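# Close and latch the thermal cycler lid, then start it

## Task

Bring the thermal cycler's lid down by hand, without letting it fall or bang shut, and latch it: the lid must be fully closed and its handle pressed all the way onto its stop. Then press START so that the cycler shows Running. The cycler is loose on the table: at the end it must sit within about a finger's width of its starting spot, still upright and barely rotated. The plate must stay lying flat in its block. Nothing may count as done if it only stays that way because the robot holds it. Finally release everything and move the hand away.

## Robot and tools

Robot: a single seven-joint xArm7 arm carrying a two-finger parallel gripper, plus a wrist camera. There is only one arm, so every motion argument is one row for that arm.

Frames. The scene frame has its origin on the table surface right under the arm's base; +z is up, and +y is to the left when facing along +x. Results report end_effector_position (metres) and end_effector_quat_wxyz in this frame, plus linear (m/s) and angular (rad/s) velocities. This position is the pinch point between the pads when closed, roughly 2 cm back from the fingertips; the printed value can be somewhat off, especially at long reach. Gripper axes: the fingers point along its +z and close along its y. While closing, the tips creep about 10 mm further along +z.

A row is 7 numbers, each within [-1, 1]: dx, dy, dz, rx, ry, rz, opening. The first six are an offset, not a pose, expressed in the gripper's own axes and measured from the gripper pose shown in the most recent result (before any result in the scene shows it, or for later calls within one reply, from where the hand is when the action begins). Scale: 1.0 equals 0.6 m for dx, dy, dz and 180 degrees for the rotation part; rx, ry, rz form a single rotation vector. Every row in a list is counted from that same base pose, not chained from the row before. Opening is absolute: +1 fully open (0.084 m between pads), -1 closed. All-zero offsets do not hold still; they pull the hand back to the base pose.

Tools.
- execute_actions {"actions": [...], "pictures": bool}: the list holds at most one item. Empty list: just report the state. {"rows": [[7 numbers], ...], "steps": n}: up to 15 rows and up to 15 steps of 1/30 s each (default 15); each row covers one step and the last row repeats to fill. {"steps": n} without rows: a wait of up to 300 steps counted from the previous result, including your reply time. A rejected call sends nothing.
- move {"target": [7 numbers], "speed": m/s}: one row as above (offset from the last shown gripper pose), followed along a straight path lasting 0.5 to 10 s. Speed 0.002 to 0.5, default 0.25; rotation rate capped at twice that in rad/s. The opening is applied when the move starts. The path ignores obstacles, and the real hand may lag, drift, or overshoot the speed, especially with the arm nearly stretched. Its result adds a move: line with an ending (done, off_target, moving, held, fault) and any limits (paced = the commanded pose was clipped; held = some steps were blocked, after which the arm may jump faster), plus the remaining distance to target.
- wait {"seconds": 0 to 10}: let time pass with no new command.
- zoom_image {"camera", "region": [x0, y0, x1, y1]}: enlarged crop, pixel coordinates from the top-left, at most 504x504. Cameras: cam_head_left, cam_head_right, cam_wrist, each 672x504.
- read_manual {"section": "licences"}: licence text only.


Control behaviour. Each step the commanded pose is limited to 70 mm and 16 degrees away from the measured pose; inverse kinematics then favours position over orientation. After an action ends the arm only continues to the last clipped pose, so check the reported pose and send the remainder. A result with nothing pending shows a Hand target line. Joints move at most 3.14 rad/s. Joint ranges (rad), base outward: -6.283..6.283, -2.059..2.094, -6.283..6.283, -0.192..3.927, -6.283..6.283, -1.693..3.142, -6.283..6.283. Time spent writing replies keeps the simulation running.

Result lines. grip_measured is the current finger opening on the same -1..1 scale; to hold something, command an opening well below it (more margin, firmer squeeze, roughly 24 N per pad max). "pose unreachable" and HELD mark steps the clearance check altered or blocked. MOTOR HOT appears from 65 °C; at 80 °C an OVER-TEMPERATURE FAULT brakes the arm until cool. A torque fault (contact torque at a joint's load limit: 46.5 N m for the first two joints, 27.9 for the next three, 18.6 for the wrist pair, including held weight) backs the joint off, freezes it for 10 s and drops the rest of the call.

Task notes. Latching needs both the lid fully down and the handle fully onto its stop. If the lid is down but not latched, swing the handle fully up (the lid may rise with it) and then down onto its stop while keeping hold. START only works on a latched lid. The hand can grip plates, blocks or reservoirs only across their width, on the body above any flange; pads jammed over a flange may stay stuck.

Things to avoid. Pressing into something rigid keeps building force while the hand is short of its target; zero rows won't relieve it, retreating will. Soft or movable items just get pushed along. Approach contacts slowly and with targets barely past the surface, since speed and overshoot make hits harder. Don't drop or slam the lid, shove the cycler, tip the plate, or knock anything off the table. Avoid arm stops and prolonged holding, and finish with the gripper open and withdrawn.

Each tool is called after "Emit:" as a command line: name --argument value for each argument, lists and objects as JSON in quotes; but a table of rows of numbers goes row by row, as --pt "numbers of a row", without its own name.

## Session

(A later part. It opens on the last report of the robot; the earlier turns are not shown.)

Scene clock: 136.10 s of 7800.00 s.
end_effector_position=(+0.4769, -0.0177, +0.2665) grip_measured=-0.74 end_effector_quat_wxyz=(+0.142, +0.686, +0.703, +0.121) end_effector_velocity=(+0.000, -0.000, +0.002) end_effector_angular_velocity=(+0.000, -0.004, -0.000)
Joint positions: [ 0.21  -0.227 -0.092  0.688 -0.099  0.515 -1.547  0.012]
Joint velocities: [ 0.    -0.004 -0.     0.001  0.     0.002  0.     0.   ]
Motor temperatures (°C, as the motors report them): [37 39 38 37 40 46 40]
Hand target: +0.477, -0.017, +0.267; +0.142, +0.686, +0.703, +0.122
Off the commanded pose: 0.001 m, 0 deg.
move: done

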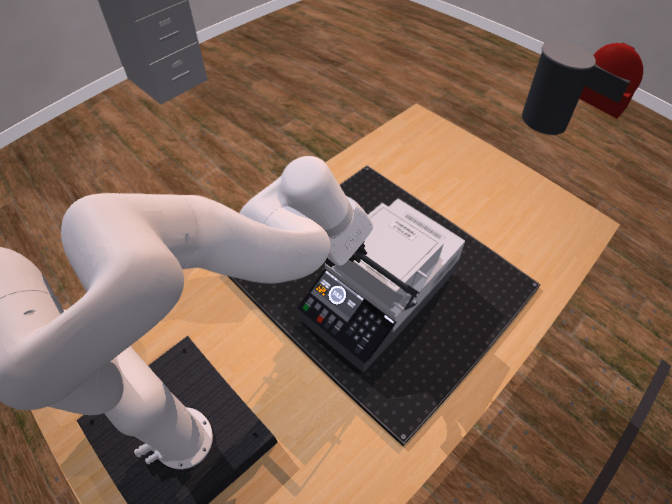

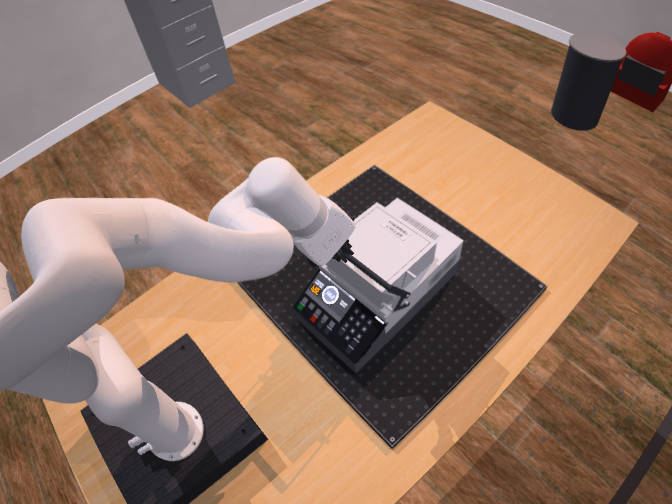

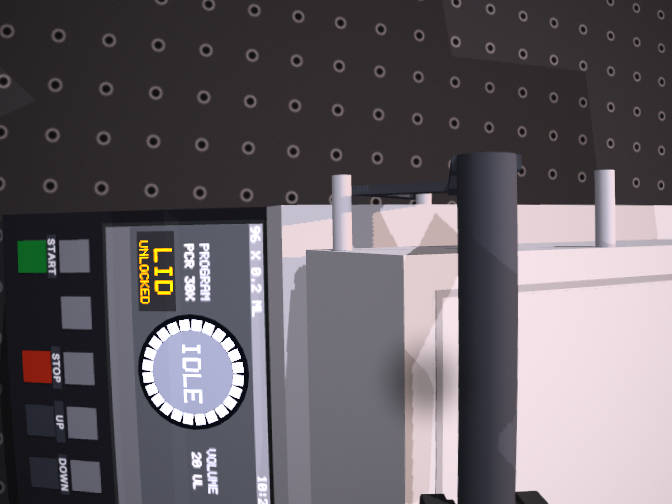

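Emit:
move --target '[0,-0.077,0.024,0.045,0,0,-1]' --speed 0.025

Emit:
zoom_image --camera "cam_head_left" --region '[340,240,440,340]'

Scene clock: 140.83 s of 7800.00 s.
end_effector_position=(+0.4398, -0.0190, +0.2369) grip_measured=-0.73 end_effector_quat_wxyz=(+0.094, +0.694, +0.710, +0.072) end_effector_velocity=(-0.001, -0.000, -0.001) end_effector_angular_velocity=(+0.000, +0.003, -0.001)
Joint positions: [ 0.208 -0.235 -0.091  0.651 -0.097  0.625 -1.549  0.012]
Joint velocities: [-0.001  0.001 -0.    -0.001  0.     0.001 -0.     0.   ]
Motor temperatures (°C, as the motors report them): [37 39 38 36 40 46 40]
Hand target: +0.439, -0.019, +0.236; +0.093, +0.695, +0.710, +0.071
Off the commanded pose: 0.001 m, 0 deg.
move: done

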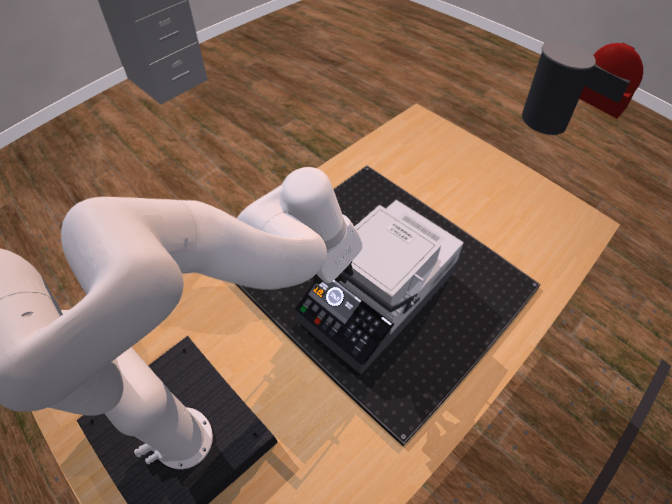

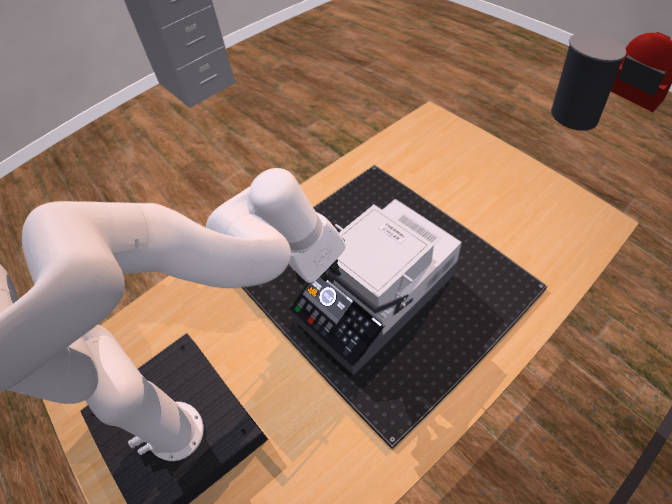

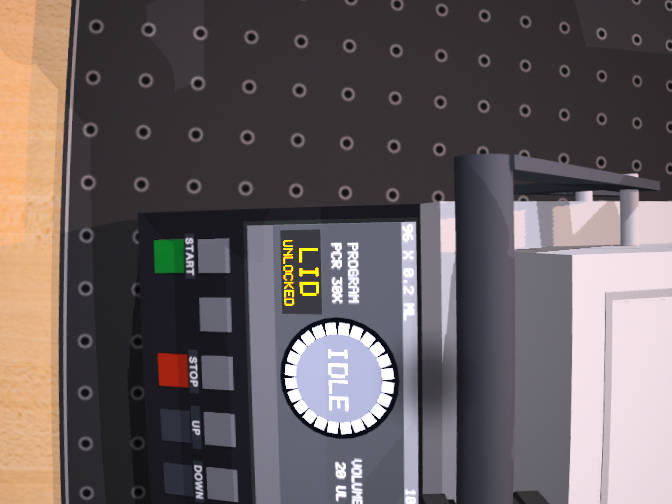

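Region (340, 240, 440, 340) of cam_head_left's 672x504 image, scaled by 5.040, with more detail than that image has.

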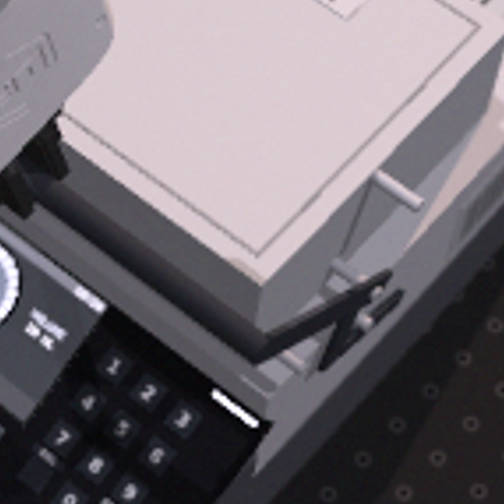

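Emit:
move --target '[0,-0.03,0.053,0,0,0,-1]' --speed 0.02

Emit:
zoom_image --camera "cam_head_left" --region '[340,240,440,340]'

Scene clock: 144.27 s of 7800.00 s.
end_effector_position=(+0.4276, -0.0204, +0.2011) grip_measured=-0.74 end_effector_quat_wxyz=(+0.091, +0.695, +0.710, +0.069) end_effector_velocity=(-0.000, -0.001, -0.002) end_effector_angular_velocity=(-0.000, +0.002, -0.002)
Joint positions: [ 0.203 -0.198 -0.096  0.572 -0.106  0.517 -1.545  0.012]
Joint velocities: [-0.001  0.005 -0.001 -0.001 -0.    -0.003  0.001  0.   ]
Motor temperatures (°C, as the motors report them): [37 39 38 37 40 46 40]
Hand target: +0.430, -0.020, +0.202; +0.094, +0.694, +0.710, +0.072
Off the commanded pose: 0.002 m, 0 deg.
move: done

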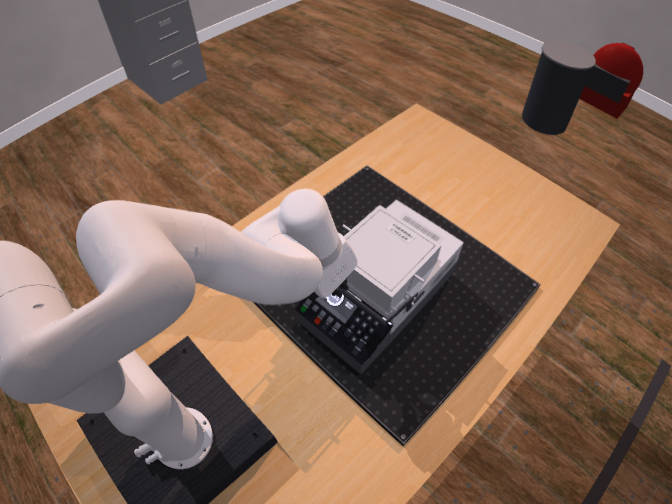

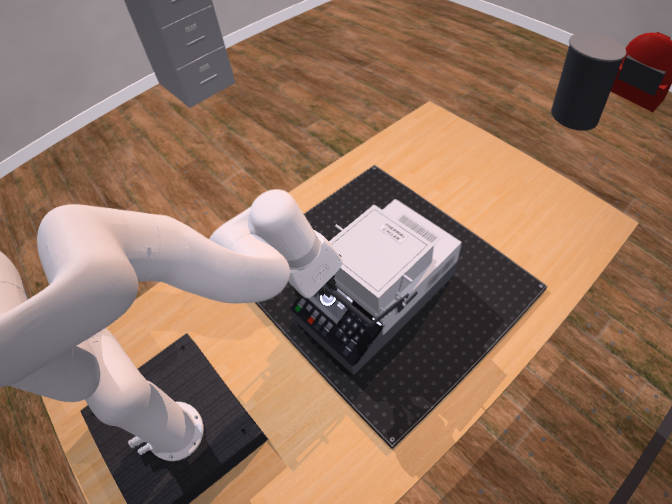

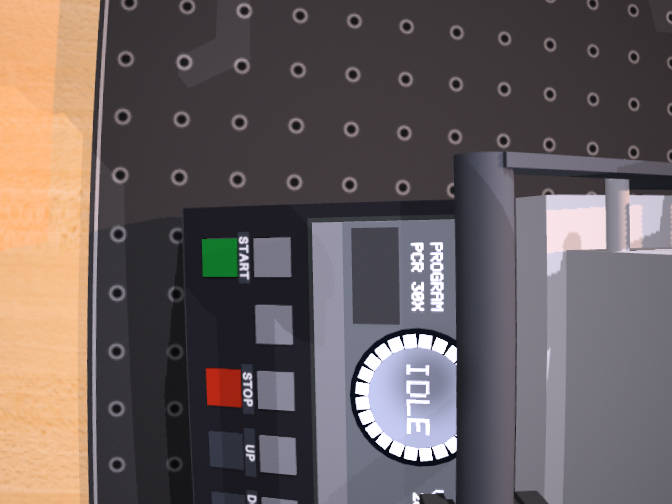

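Region (340, 240, 440, 340) of cam_head_left's 672x504 image, scaled by 5.040, with more detail than that image has.

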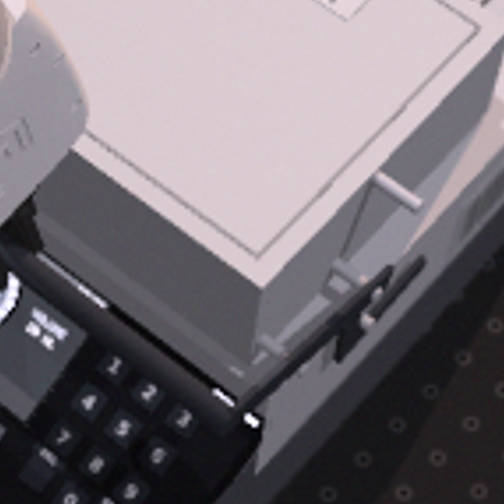

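Emit:
move --target '[0,0.028,0.007,0,0,0,-1]' --speed 0.015

Scene clock: 148.27 s of 7800.00 s.
end_effector_position=(+0.4396, -0.0205, +0.1971) grip_measured=-0.27 end_effector_quat_wxyz=(+0.084, +0.696, +0.711, +0.062) end_effector_velocity=(+0.001, +0.000, +0.001) end_effector_angular_velocity=(+0.000, -0.004, +0.001)
Joint positions: [ 0.209 -0.14  -0.1    0.626 -0.097  0.533 -1.55   0.032]
Joint velocities: [ 0.002 -0.003 -0.001 -0.    -0.001 -0.002  0.     0.002]
Motor temperatures (°C, as the motors report them): [37 39 38 38 40 47 40]
Hand target: +0.445, -0.020, +0.201; +0.091, +0.695, +0.710, +0.069
Off the commanded pose: 0.007 m, 1 deg.
move: off_target

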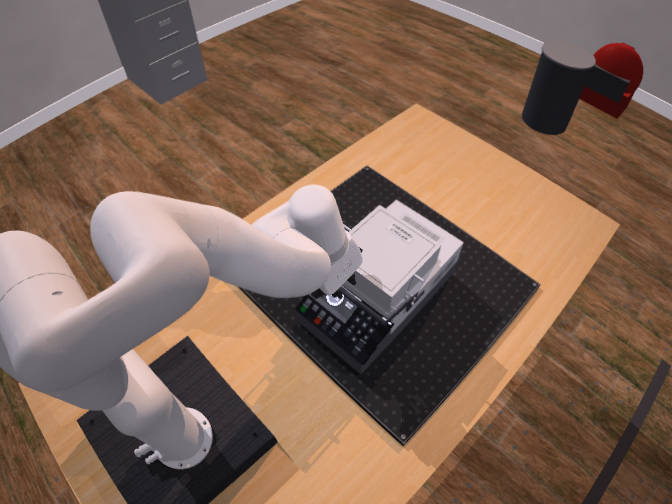

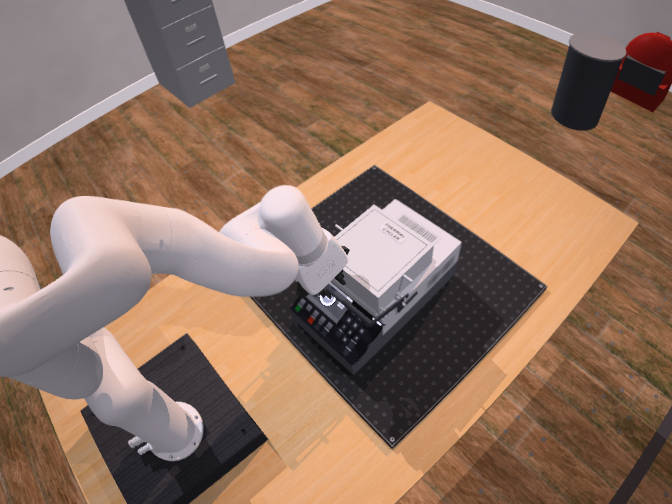

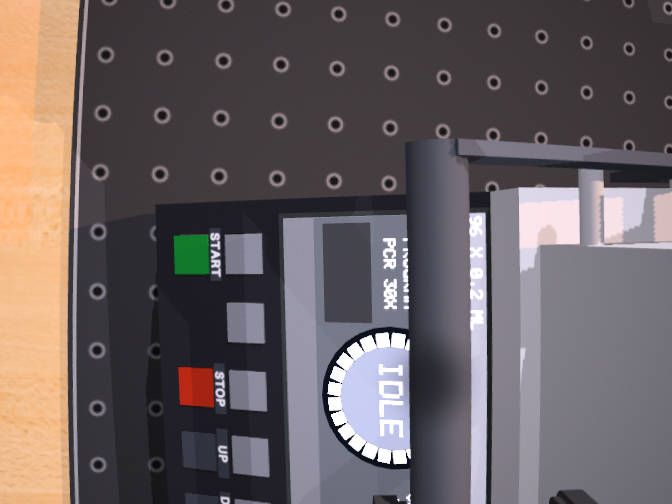

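Emit:
move --target '[0,-0.018,0,0,0,0,-0.3]' --speed 0.04

Emit:
move --target '[0,0,-0.06,0,0,0,-0.3]' --speed 0.08

Emit:
move --target '[0,-0.055,0,0.03,0,0,-1]' --speed 0.08

Scene clock: 151.57 s of 7800.00 s.
end_effector_position=(+0.4294, -0.0206, +0.1952) grip_measured=-0.32 end_effector_quat_wxyz=(+0.084, +0.695, +0.711, +0.062) end_effector_velocity=(-0.002, -0.001, -0.002) end_effector_angular_velocity=(-0.001, +0.006, -0.001)
Joint positions: [ 0.206 -0.17  -0.099  0.588 -0.103  0.524 -1.547  0.03 ]
Joint velocities: [-0.001  0.    -0.001 -0.004 -0.002  0.003 -0.    -0.   ]
Motor temperatures (°C, as the motors report them): [37 39 38 39 40 47 40]
Hand target: +0.429, -0.021, +0.195; +0.084, +0.696, +0.711, +0.062
Off the commanded pose: 0.000 m, 0 deg.
move: done

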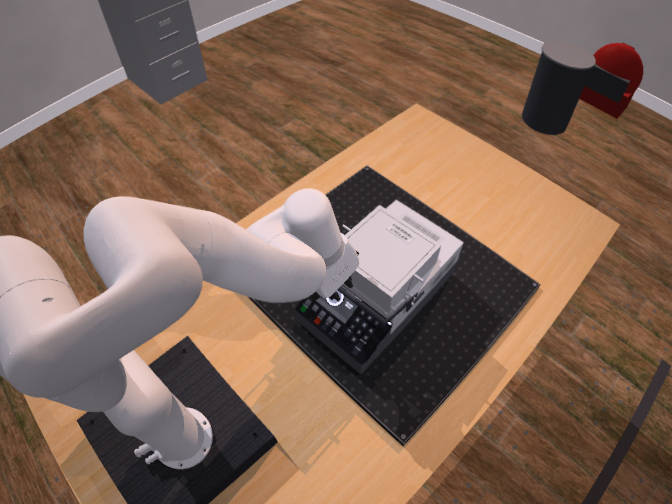

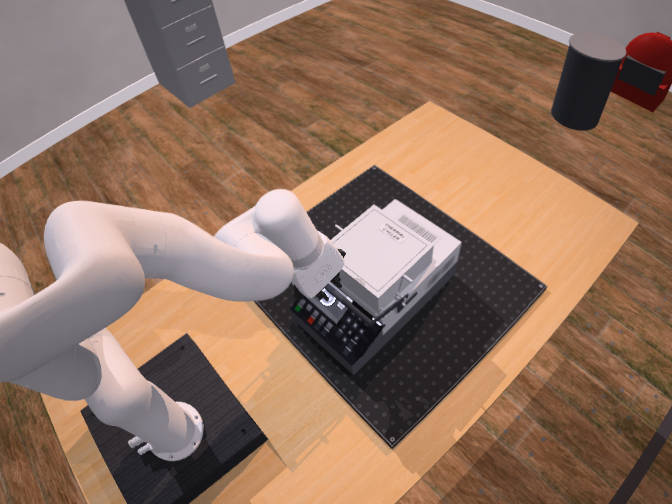

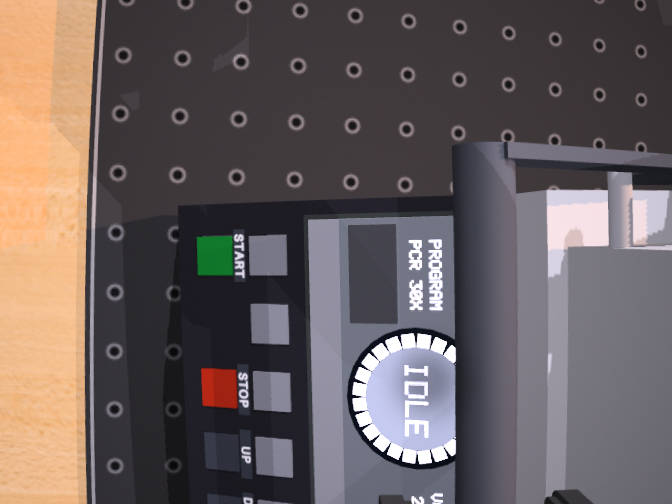

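Scene clock: 152.40 s of 7800.00 s.
end_effector_position=(+0.4219, -0.0194, +0.2300) grip_measured=-0.32 end_effector_quat_wxyz=(+0.084, +0.695, +0.711, +0.062) end_effector_velocity=(+0.000, -0.000, +0.003) end_effector_angular_velocity=(+0.000, -0.002, -0.001)
Joint positions: [ 0.208 -0.269 -0.093  0.608 -0.102  0.644 -1.546  0.03 ]
Joint velocities: [-0.001 -0.006  0.     0.003  0.     0.007 -0.    -0.   ]
Motor temperatures (°C, as the motors report them): [37 39 38 38 40 47 40]
Hand target: +0.422, -0.019, +0.230; +0.084, +0.695, +0.711, +0.062
Off the commanded pose: 0.000 m, 0 deg.
move: done

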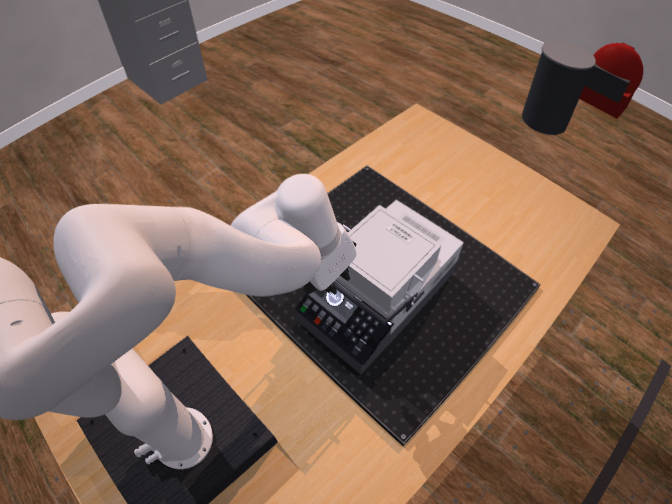

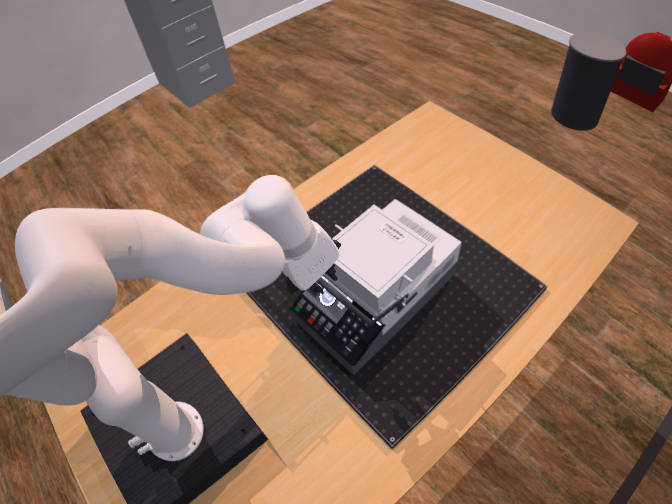

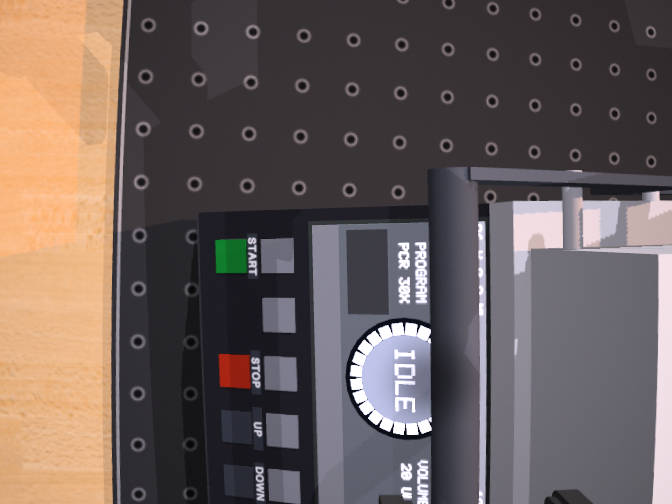

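Scene clock: 153.33 s of 7800.00 s.
end_effector_position=(+0.3898, -0.0202, +0.2233) grip_measured=-1.00 end_effector_quat_wxyz=(+0.051, +0.699, +0.713, +0.029) end_effector_velocity=(-0.001, -0.000, -0.000) end_effector_angular_velocity=(+0.000, +0.004, -0.000)
Joint positions: [ 0.206 -0.312 -0.091  0.582 -0.102  0.755 -1.547  0.   ]
Joint velocities: [-0.    -0.002  0.    -0.001  0.     0.005  0.     0.   ]
Motor temperatures (°C, as the motors report them): [37 39 38 38 40 47 40]
Hand target: +0.390, -0.020, +0.223; +0.051, +0.699, +0.713, +0.029
Off the commanded pose: 0.000 m, 0 deg.
move: done

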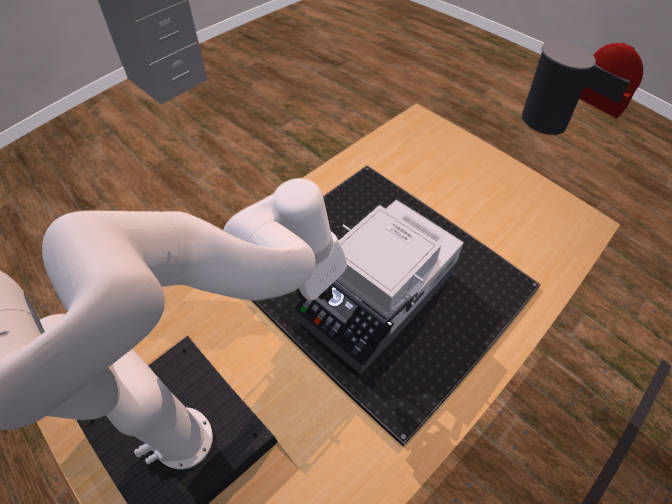

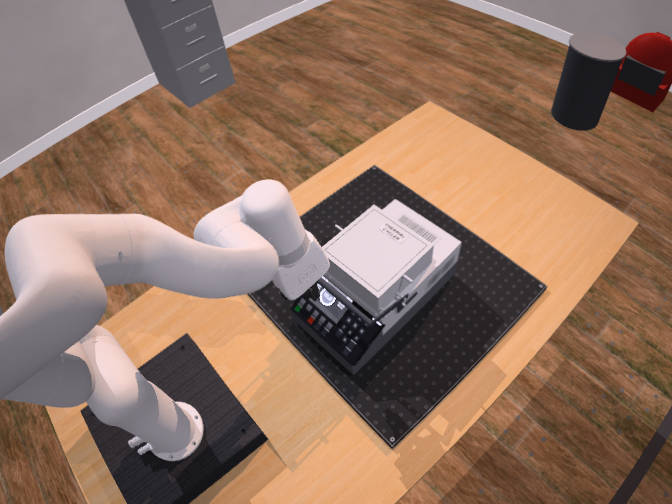

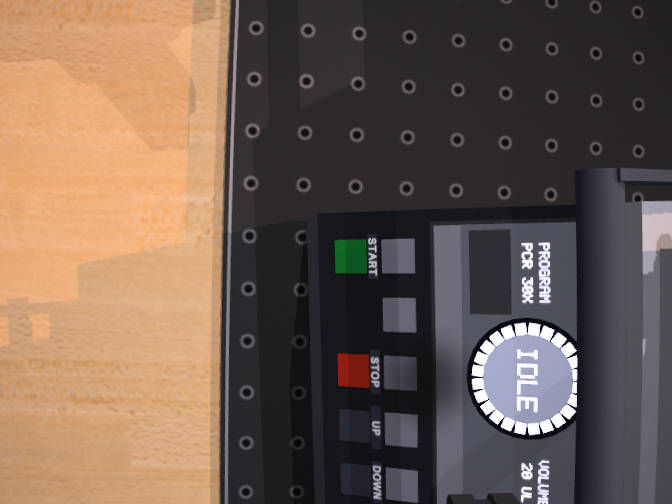

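Emit:
execute_actions --actions '[]'

Emit:
move --target '[0,0,0.05,0,0,0,-1]' --speed 0.05

Emit:
move --target '[0,0.04,0,0,0,0,-1]' --speed 0.012

Scene clock: 157.93 s of 7800.00 s.
end_effector_position=(+0.3896, -0.0202, +0.2233) grip_measured=-1.00 end_effector_quat_wxyz=(+0.051, +0.699, +0.713, +0.029) end_effector_velocity=(+0.000, +0.000, +0.000) end_effector_angular_velocity=(-0.000, -0.000, +0.001)
Joint positions: [ 0.206 -0.312 -0.091  0.582 -0.102  0.755 -1.547  0.   ]
Joint velocities: [ 0.    -0.     0.     0.    -0.     0.001 -0.     0.   ]
Motor temperatures (°C, as the motors report them): [37 39 38 38 40 47 40]
Hand target: +0.390, -0.020, +0.223; +0.051, +0.699, +0.713, +0.029
Off the commanded pose: 0.000 m, 0 deg.
Steps of this call (steps 1 to 90: nothing new was sent; then 1.60 s passed at rest). Readings (end_effector_position):
1: (+0.3898, -0.0202, +0.2233)
2: (+0.3897, -0.0202, +0.2233)
4: (+0.3897, -0.0202, +0.2233)
8: (+0.3896, -0.0202, +0.2233)
90: the state above

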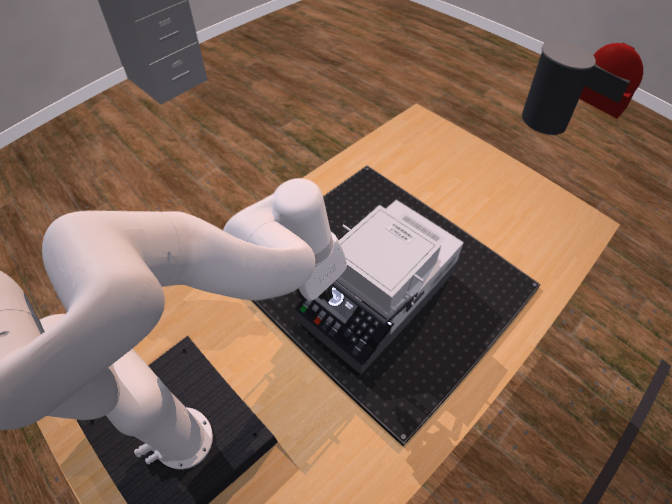

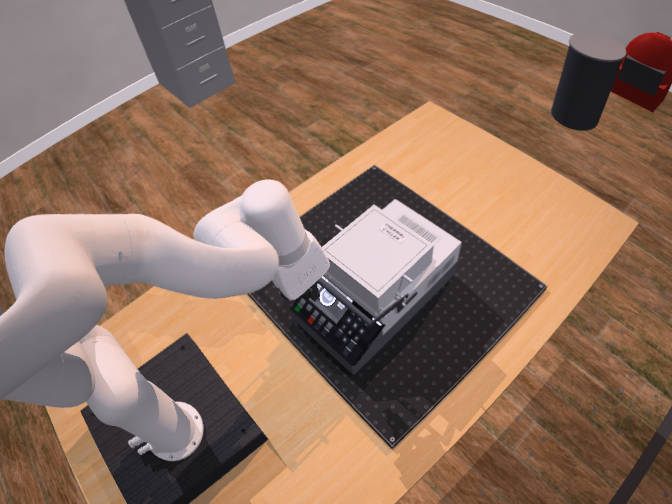

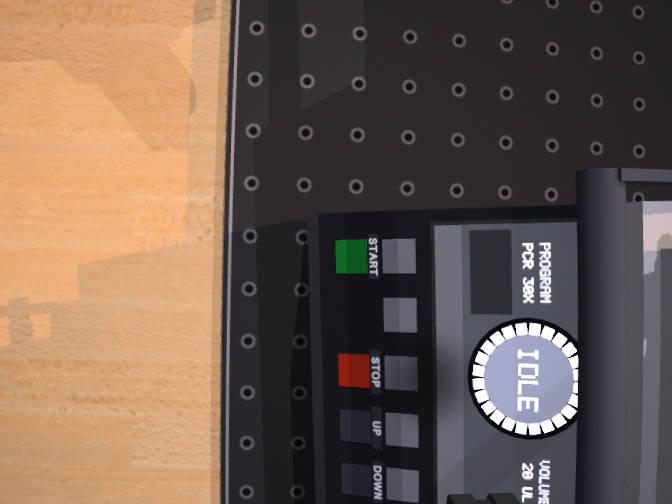

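Scene clock: 158.87 s of 7800.00 s.
end_effector_position=(+0.3931, -0.0212, +0.1938) grip_measured=-1.00 end_effector_quat_wxyz=(+0.051, +0.699, +0.713, +0.029) end_effector_velocity=(+0.000, +0.000, -0.001) end_effector_angular_velocity=(-0.001, -0.002, +0.001)
Joint positions: [ 0.204 -0.239 -0.097  0.552 -0.105  0.652 -1.546  0.   ]
Joint velocities: [ 0.     0.004  0.    -0.002 -0.001 -0.007  0.     0.   ]
Motor temperatures (°C, as the motors report them): [37 39 38 38 40 47 40]
Hand target: +0.393, -0.021, +0.193; +0.051, +0.699, +0.713, +0.029
Off the commanded pose: 0.000 m, 0 deg.
move: done

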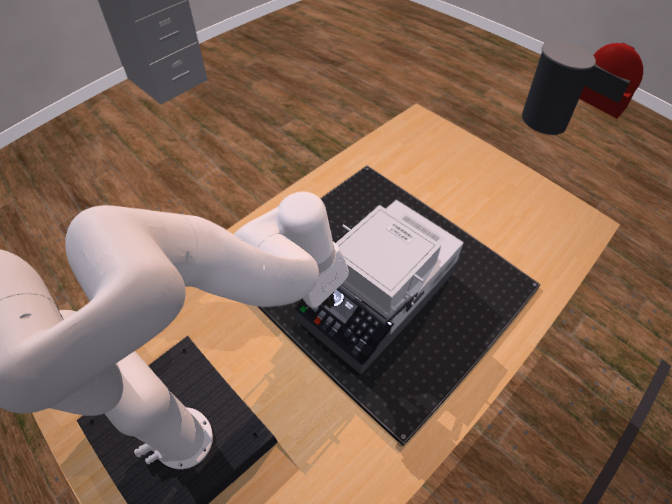

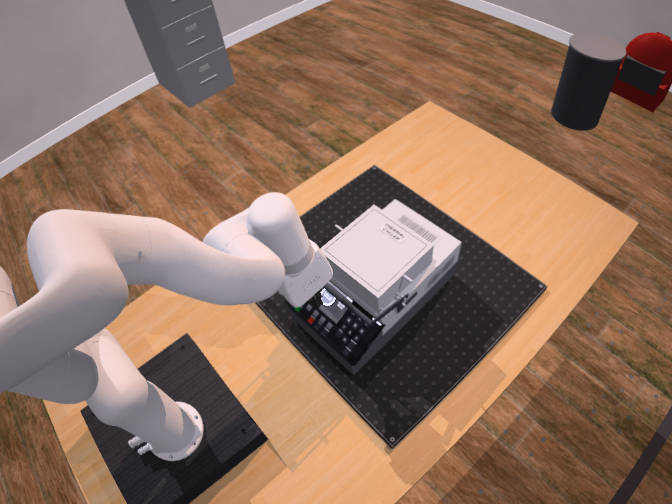

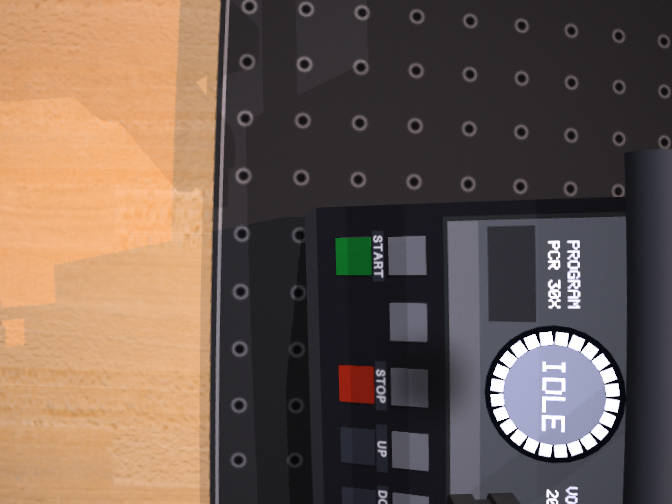

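Scene clock: 161.10 s of 7800.00 s.
end_effector_position=(+0.4105, -0.0208, +0.1936) grip_measured=-1.00 end_effector_quat_wxyz=(+0.044, +0.699, +0.713, +0.021) end_effector_velocity=(+0.001, -0.000, +0.000) end_effector_angular_velocity=(-0.000, +0.008, -0.001)
Joint positions: [ 0.21  -0.166 -0.098  0.631 -0.093  0.681 -1.552  0.   ]
Joint velocities: [ 0.001  0.007 -0.001  0.009  0.001  0.011 -0.     0.   ]
Motor temperatures (°C, as the motors report them): [37 39 38 38 40 47 40]
Hand target: +0.417, -0.021, +0.196; +0.051, +0.699, +0.713, +0.029
Off the commanded pose: 0.007 m, 1 deg.
move: off_target

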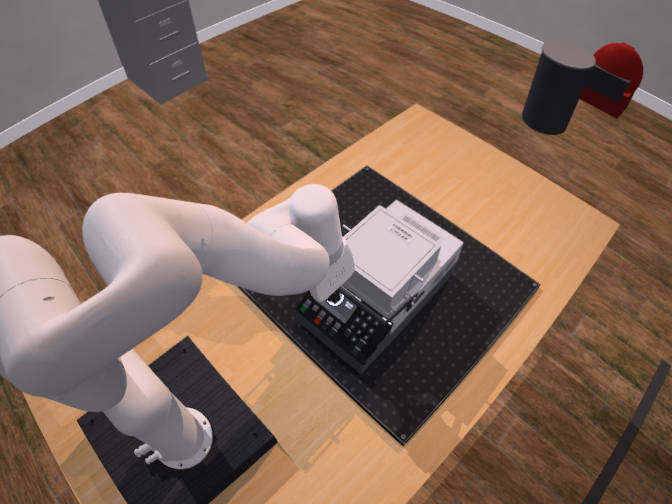

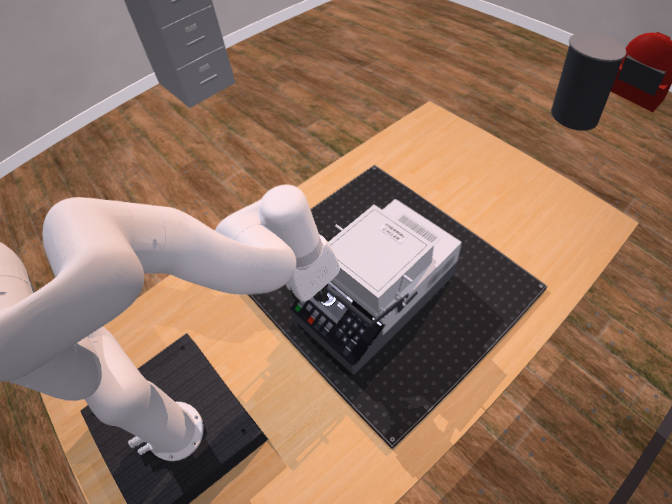

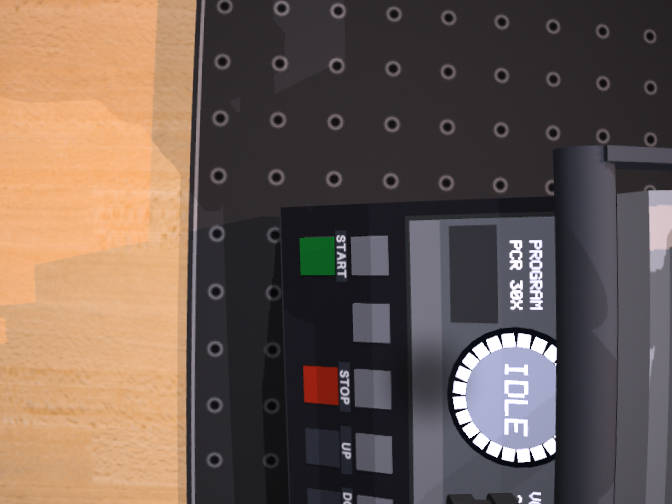

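Emit:
move --target '[0,0.035,0,0,0,0,-1]' --speed 0.012

Scene clock: 164.10 s of 7800.00 s.
end_effector_position=(+0.4190, -0.0199, +0.1872) grip_measured=-1.00 end_effector_quat_wxyz=(+0.030, +0.699, +0.714, +0.007) end_effector_velocity=(+0.001, -0.000, +0.002) end_effector_angular_velocity=(+0.001, -0.008, -0.001)
Joint positions: [ 0.215 -0.103 -0.099  0.689 -0.083  0.713 -1.557  0.   ]
Joint velocities: [-0.001 -0.006 -0.001 -0.003  0.001 -0.005 -0.001  0.   ]
Motor temperatures (°C, as the motors report them): [37 39 38 39 40 48 40]
Hand target: +0.431, -0.020, +0.196; +0.044, +0.699, +0.713, +0.021
Off the commanded pose: 0.015 m, 2 deg.
move: off_target

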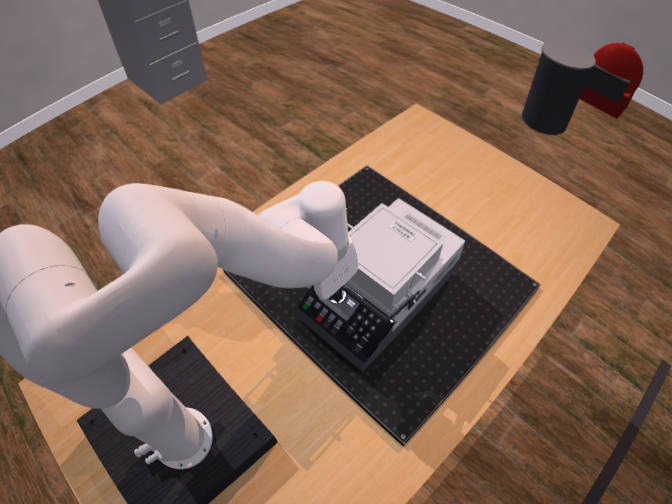

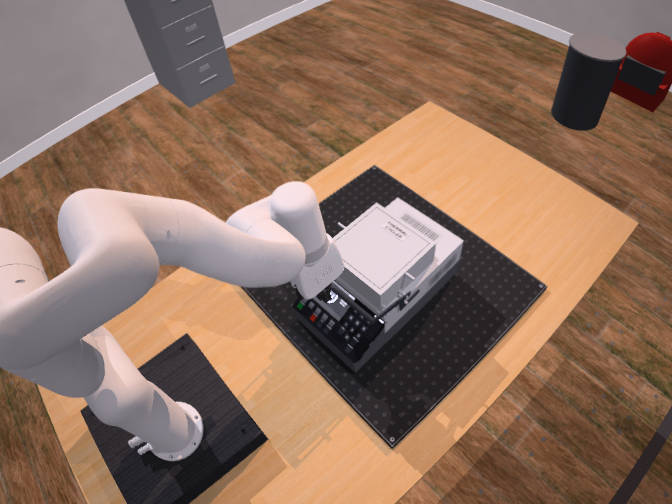

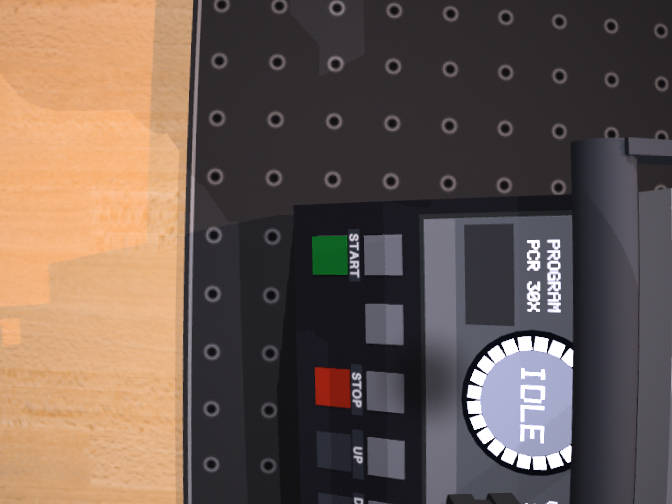

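It has moved about 5 mm; continuing.

Emit:
move --target '[0,0.03,-0.01,0,0,0,-1]' --speed 0.012

Scene clock: 166.40 s of 7800.00 s.
end_effector_position=(+0.4193, -0.0196, +0.1859) grip_measured=-1.00 end_effector_quat_wxyz=(+0.011, +0.700, +0.714, -0.012) end_effector_velocity=(-0.000, +0.000, -0.000) end_effector_angular_velocity=(-0.000, +0.008, -0.001)
Joint positions: [ 0.219 -0.066 -0.099  0.741 -0.075  0.783 -1.561  0.   ]
Joint velocities: [ 0.001  0.005 -0.001  0.007  0.001  0.01   0.     0.   ]
Motor temperatures (°C, as the motors report them): [37 39 38 40 40 49 40]
Hand target: +0.436, -0.019, +0.195; +0.030, +0.699, +0.714, +0.007
Off the commanded pose: 0.019 m, 3 deg.
move: off_target

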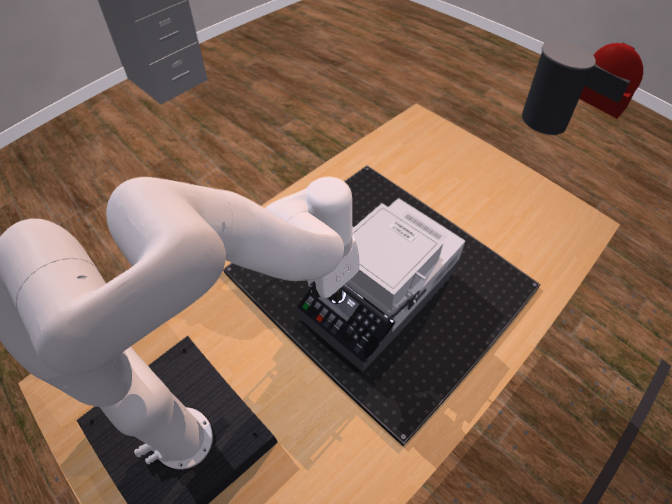

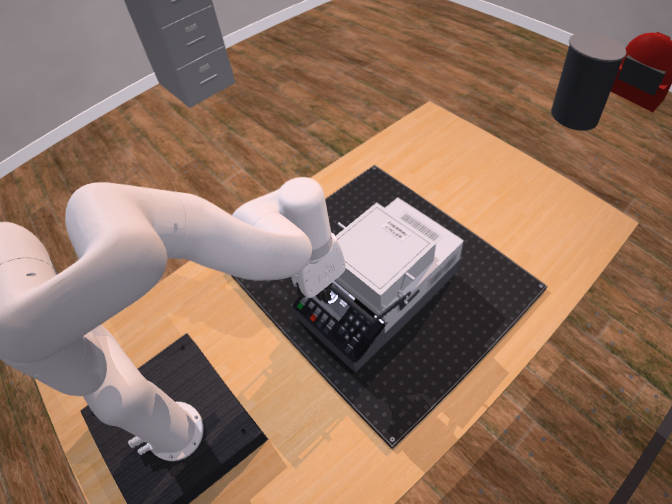

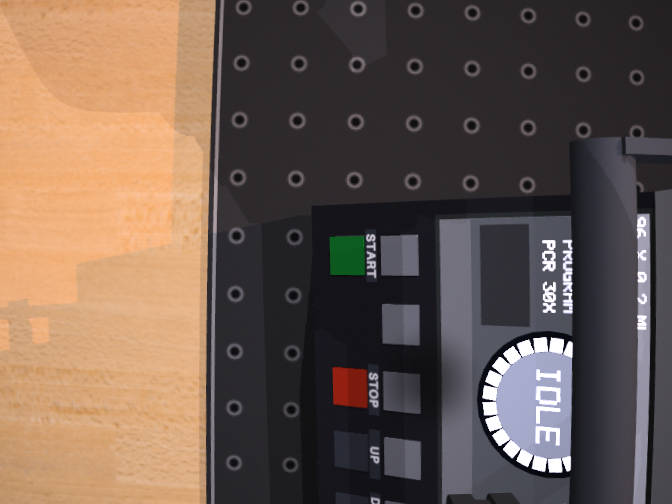

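Emit:
move --target '[0,0.04,-0.018,-0.05,0,0,-1]' --speed 0.015

Scene clock: 172.67 s of 7800.00 s.
end_effector_position=(+0.4260, -0.0187, +0.1852) grip_measured=-1.00 end_effector_quat_wxyz=(+0.048, +0.698, +0.714, +0.026) end_effector_velocity=(+0.001, +0.000, +0.001) end_effector_angular_velocity=(-0.000, -0.005, +0.001)
Joint positions: [ 0.219 -0.106 -0.103  0.662 -0.087  0.638 -1.554  0.   ]
Joint velocities: [ 0.001 -0.003 -0.001 -0.001 -0.001 -0.003  0.     0.   ]
Motor temperatures (°C, as the motors report them): [37 39 38 42 40 51 40]
Hand target: +0.443, -0.019, +0.197; +0.066, +0.697, +0.713, +0.044
Off the commanded pose: 0.021 m, 3 deg.
move: off_target

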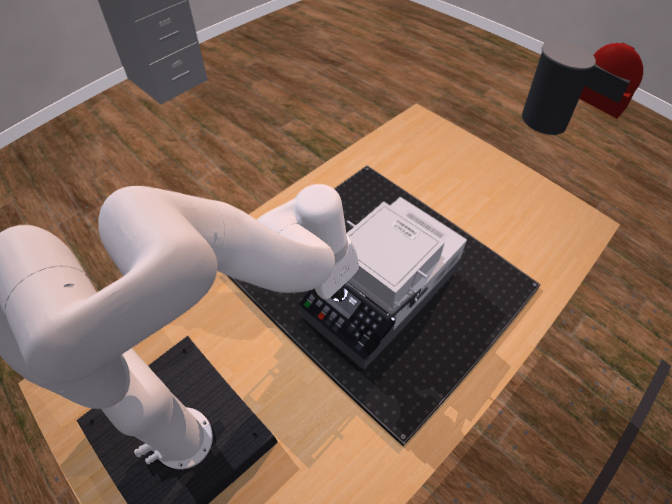

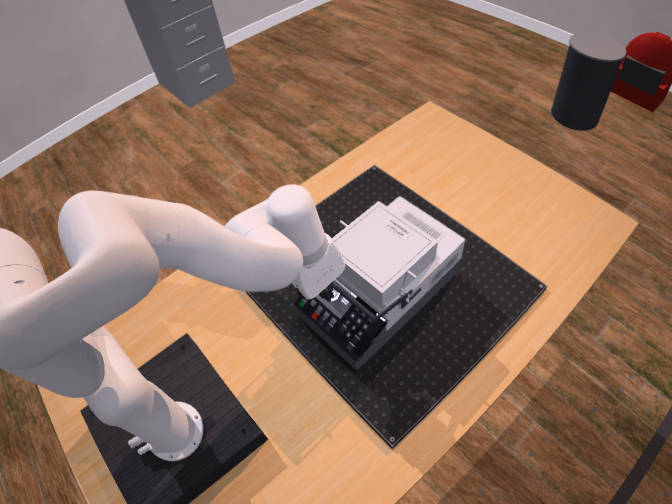

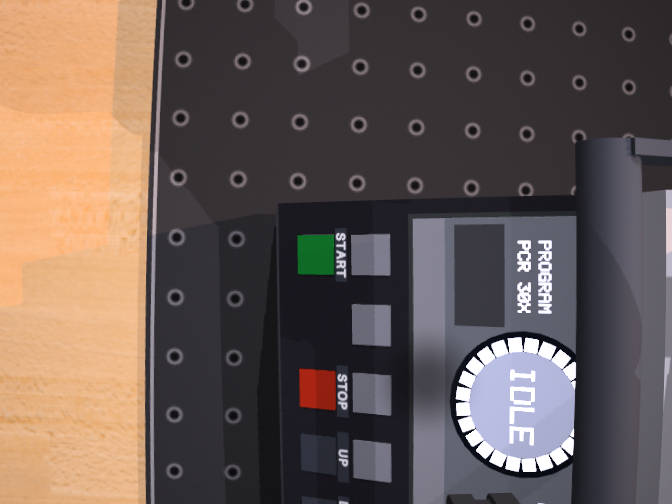

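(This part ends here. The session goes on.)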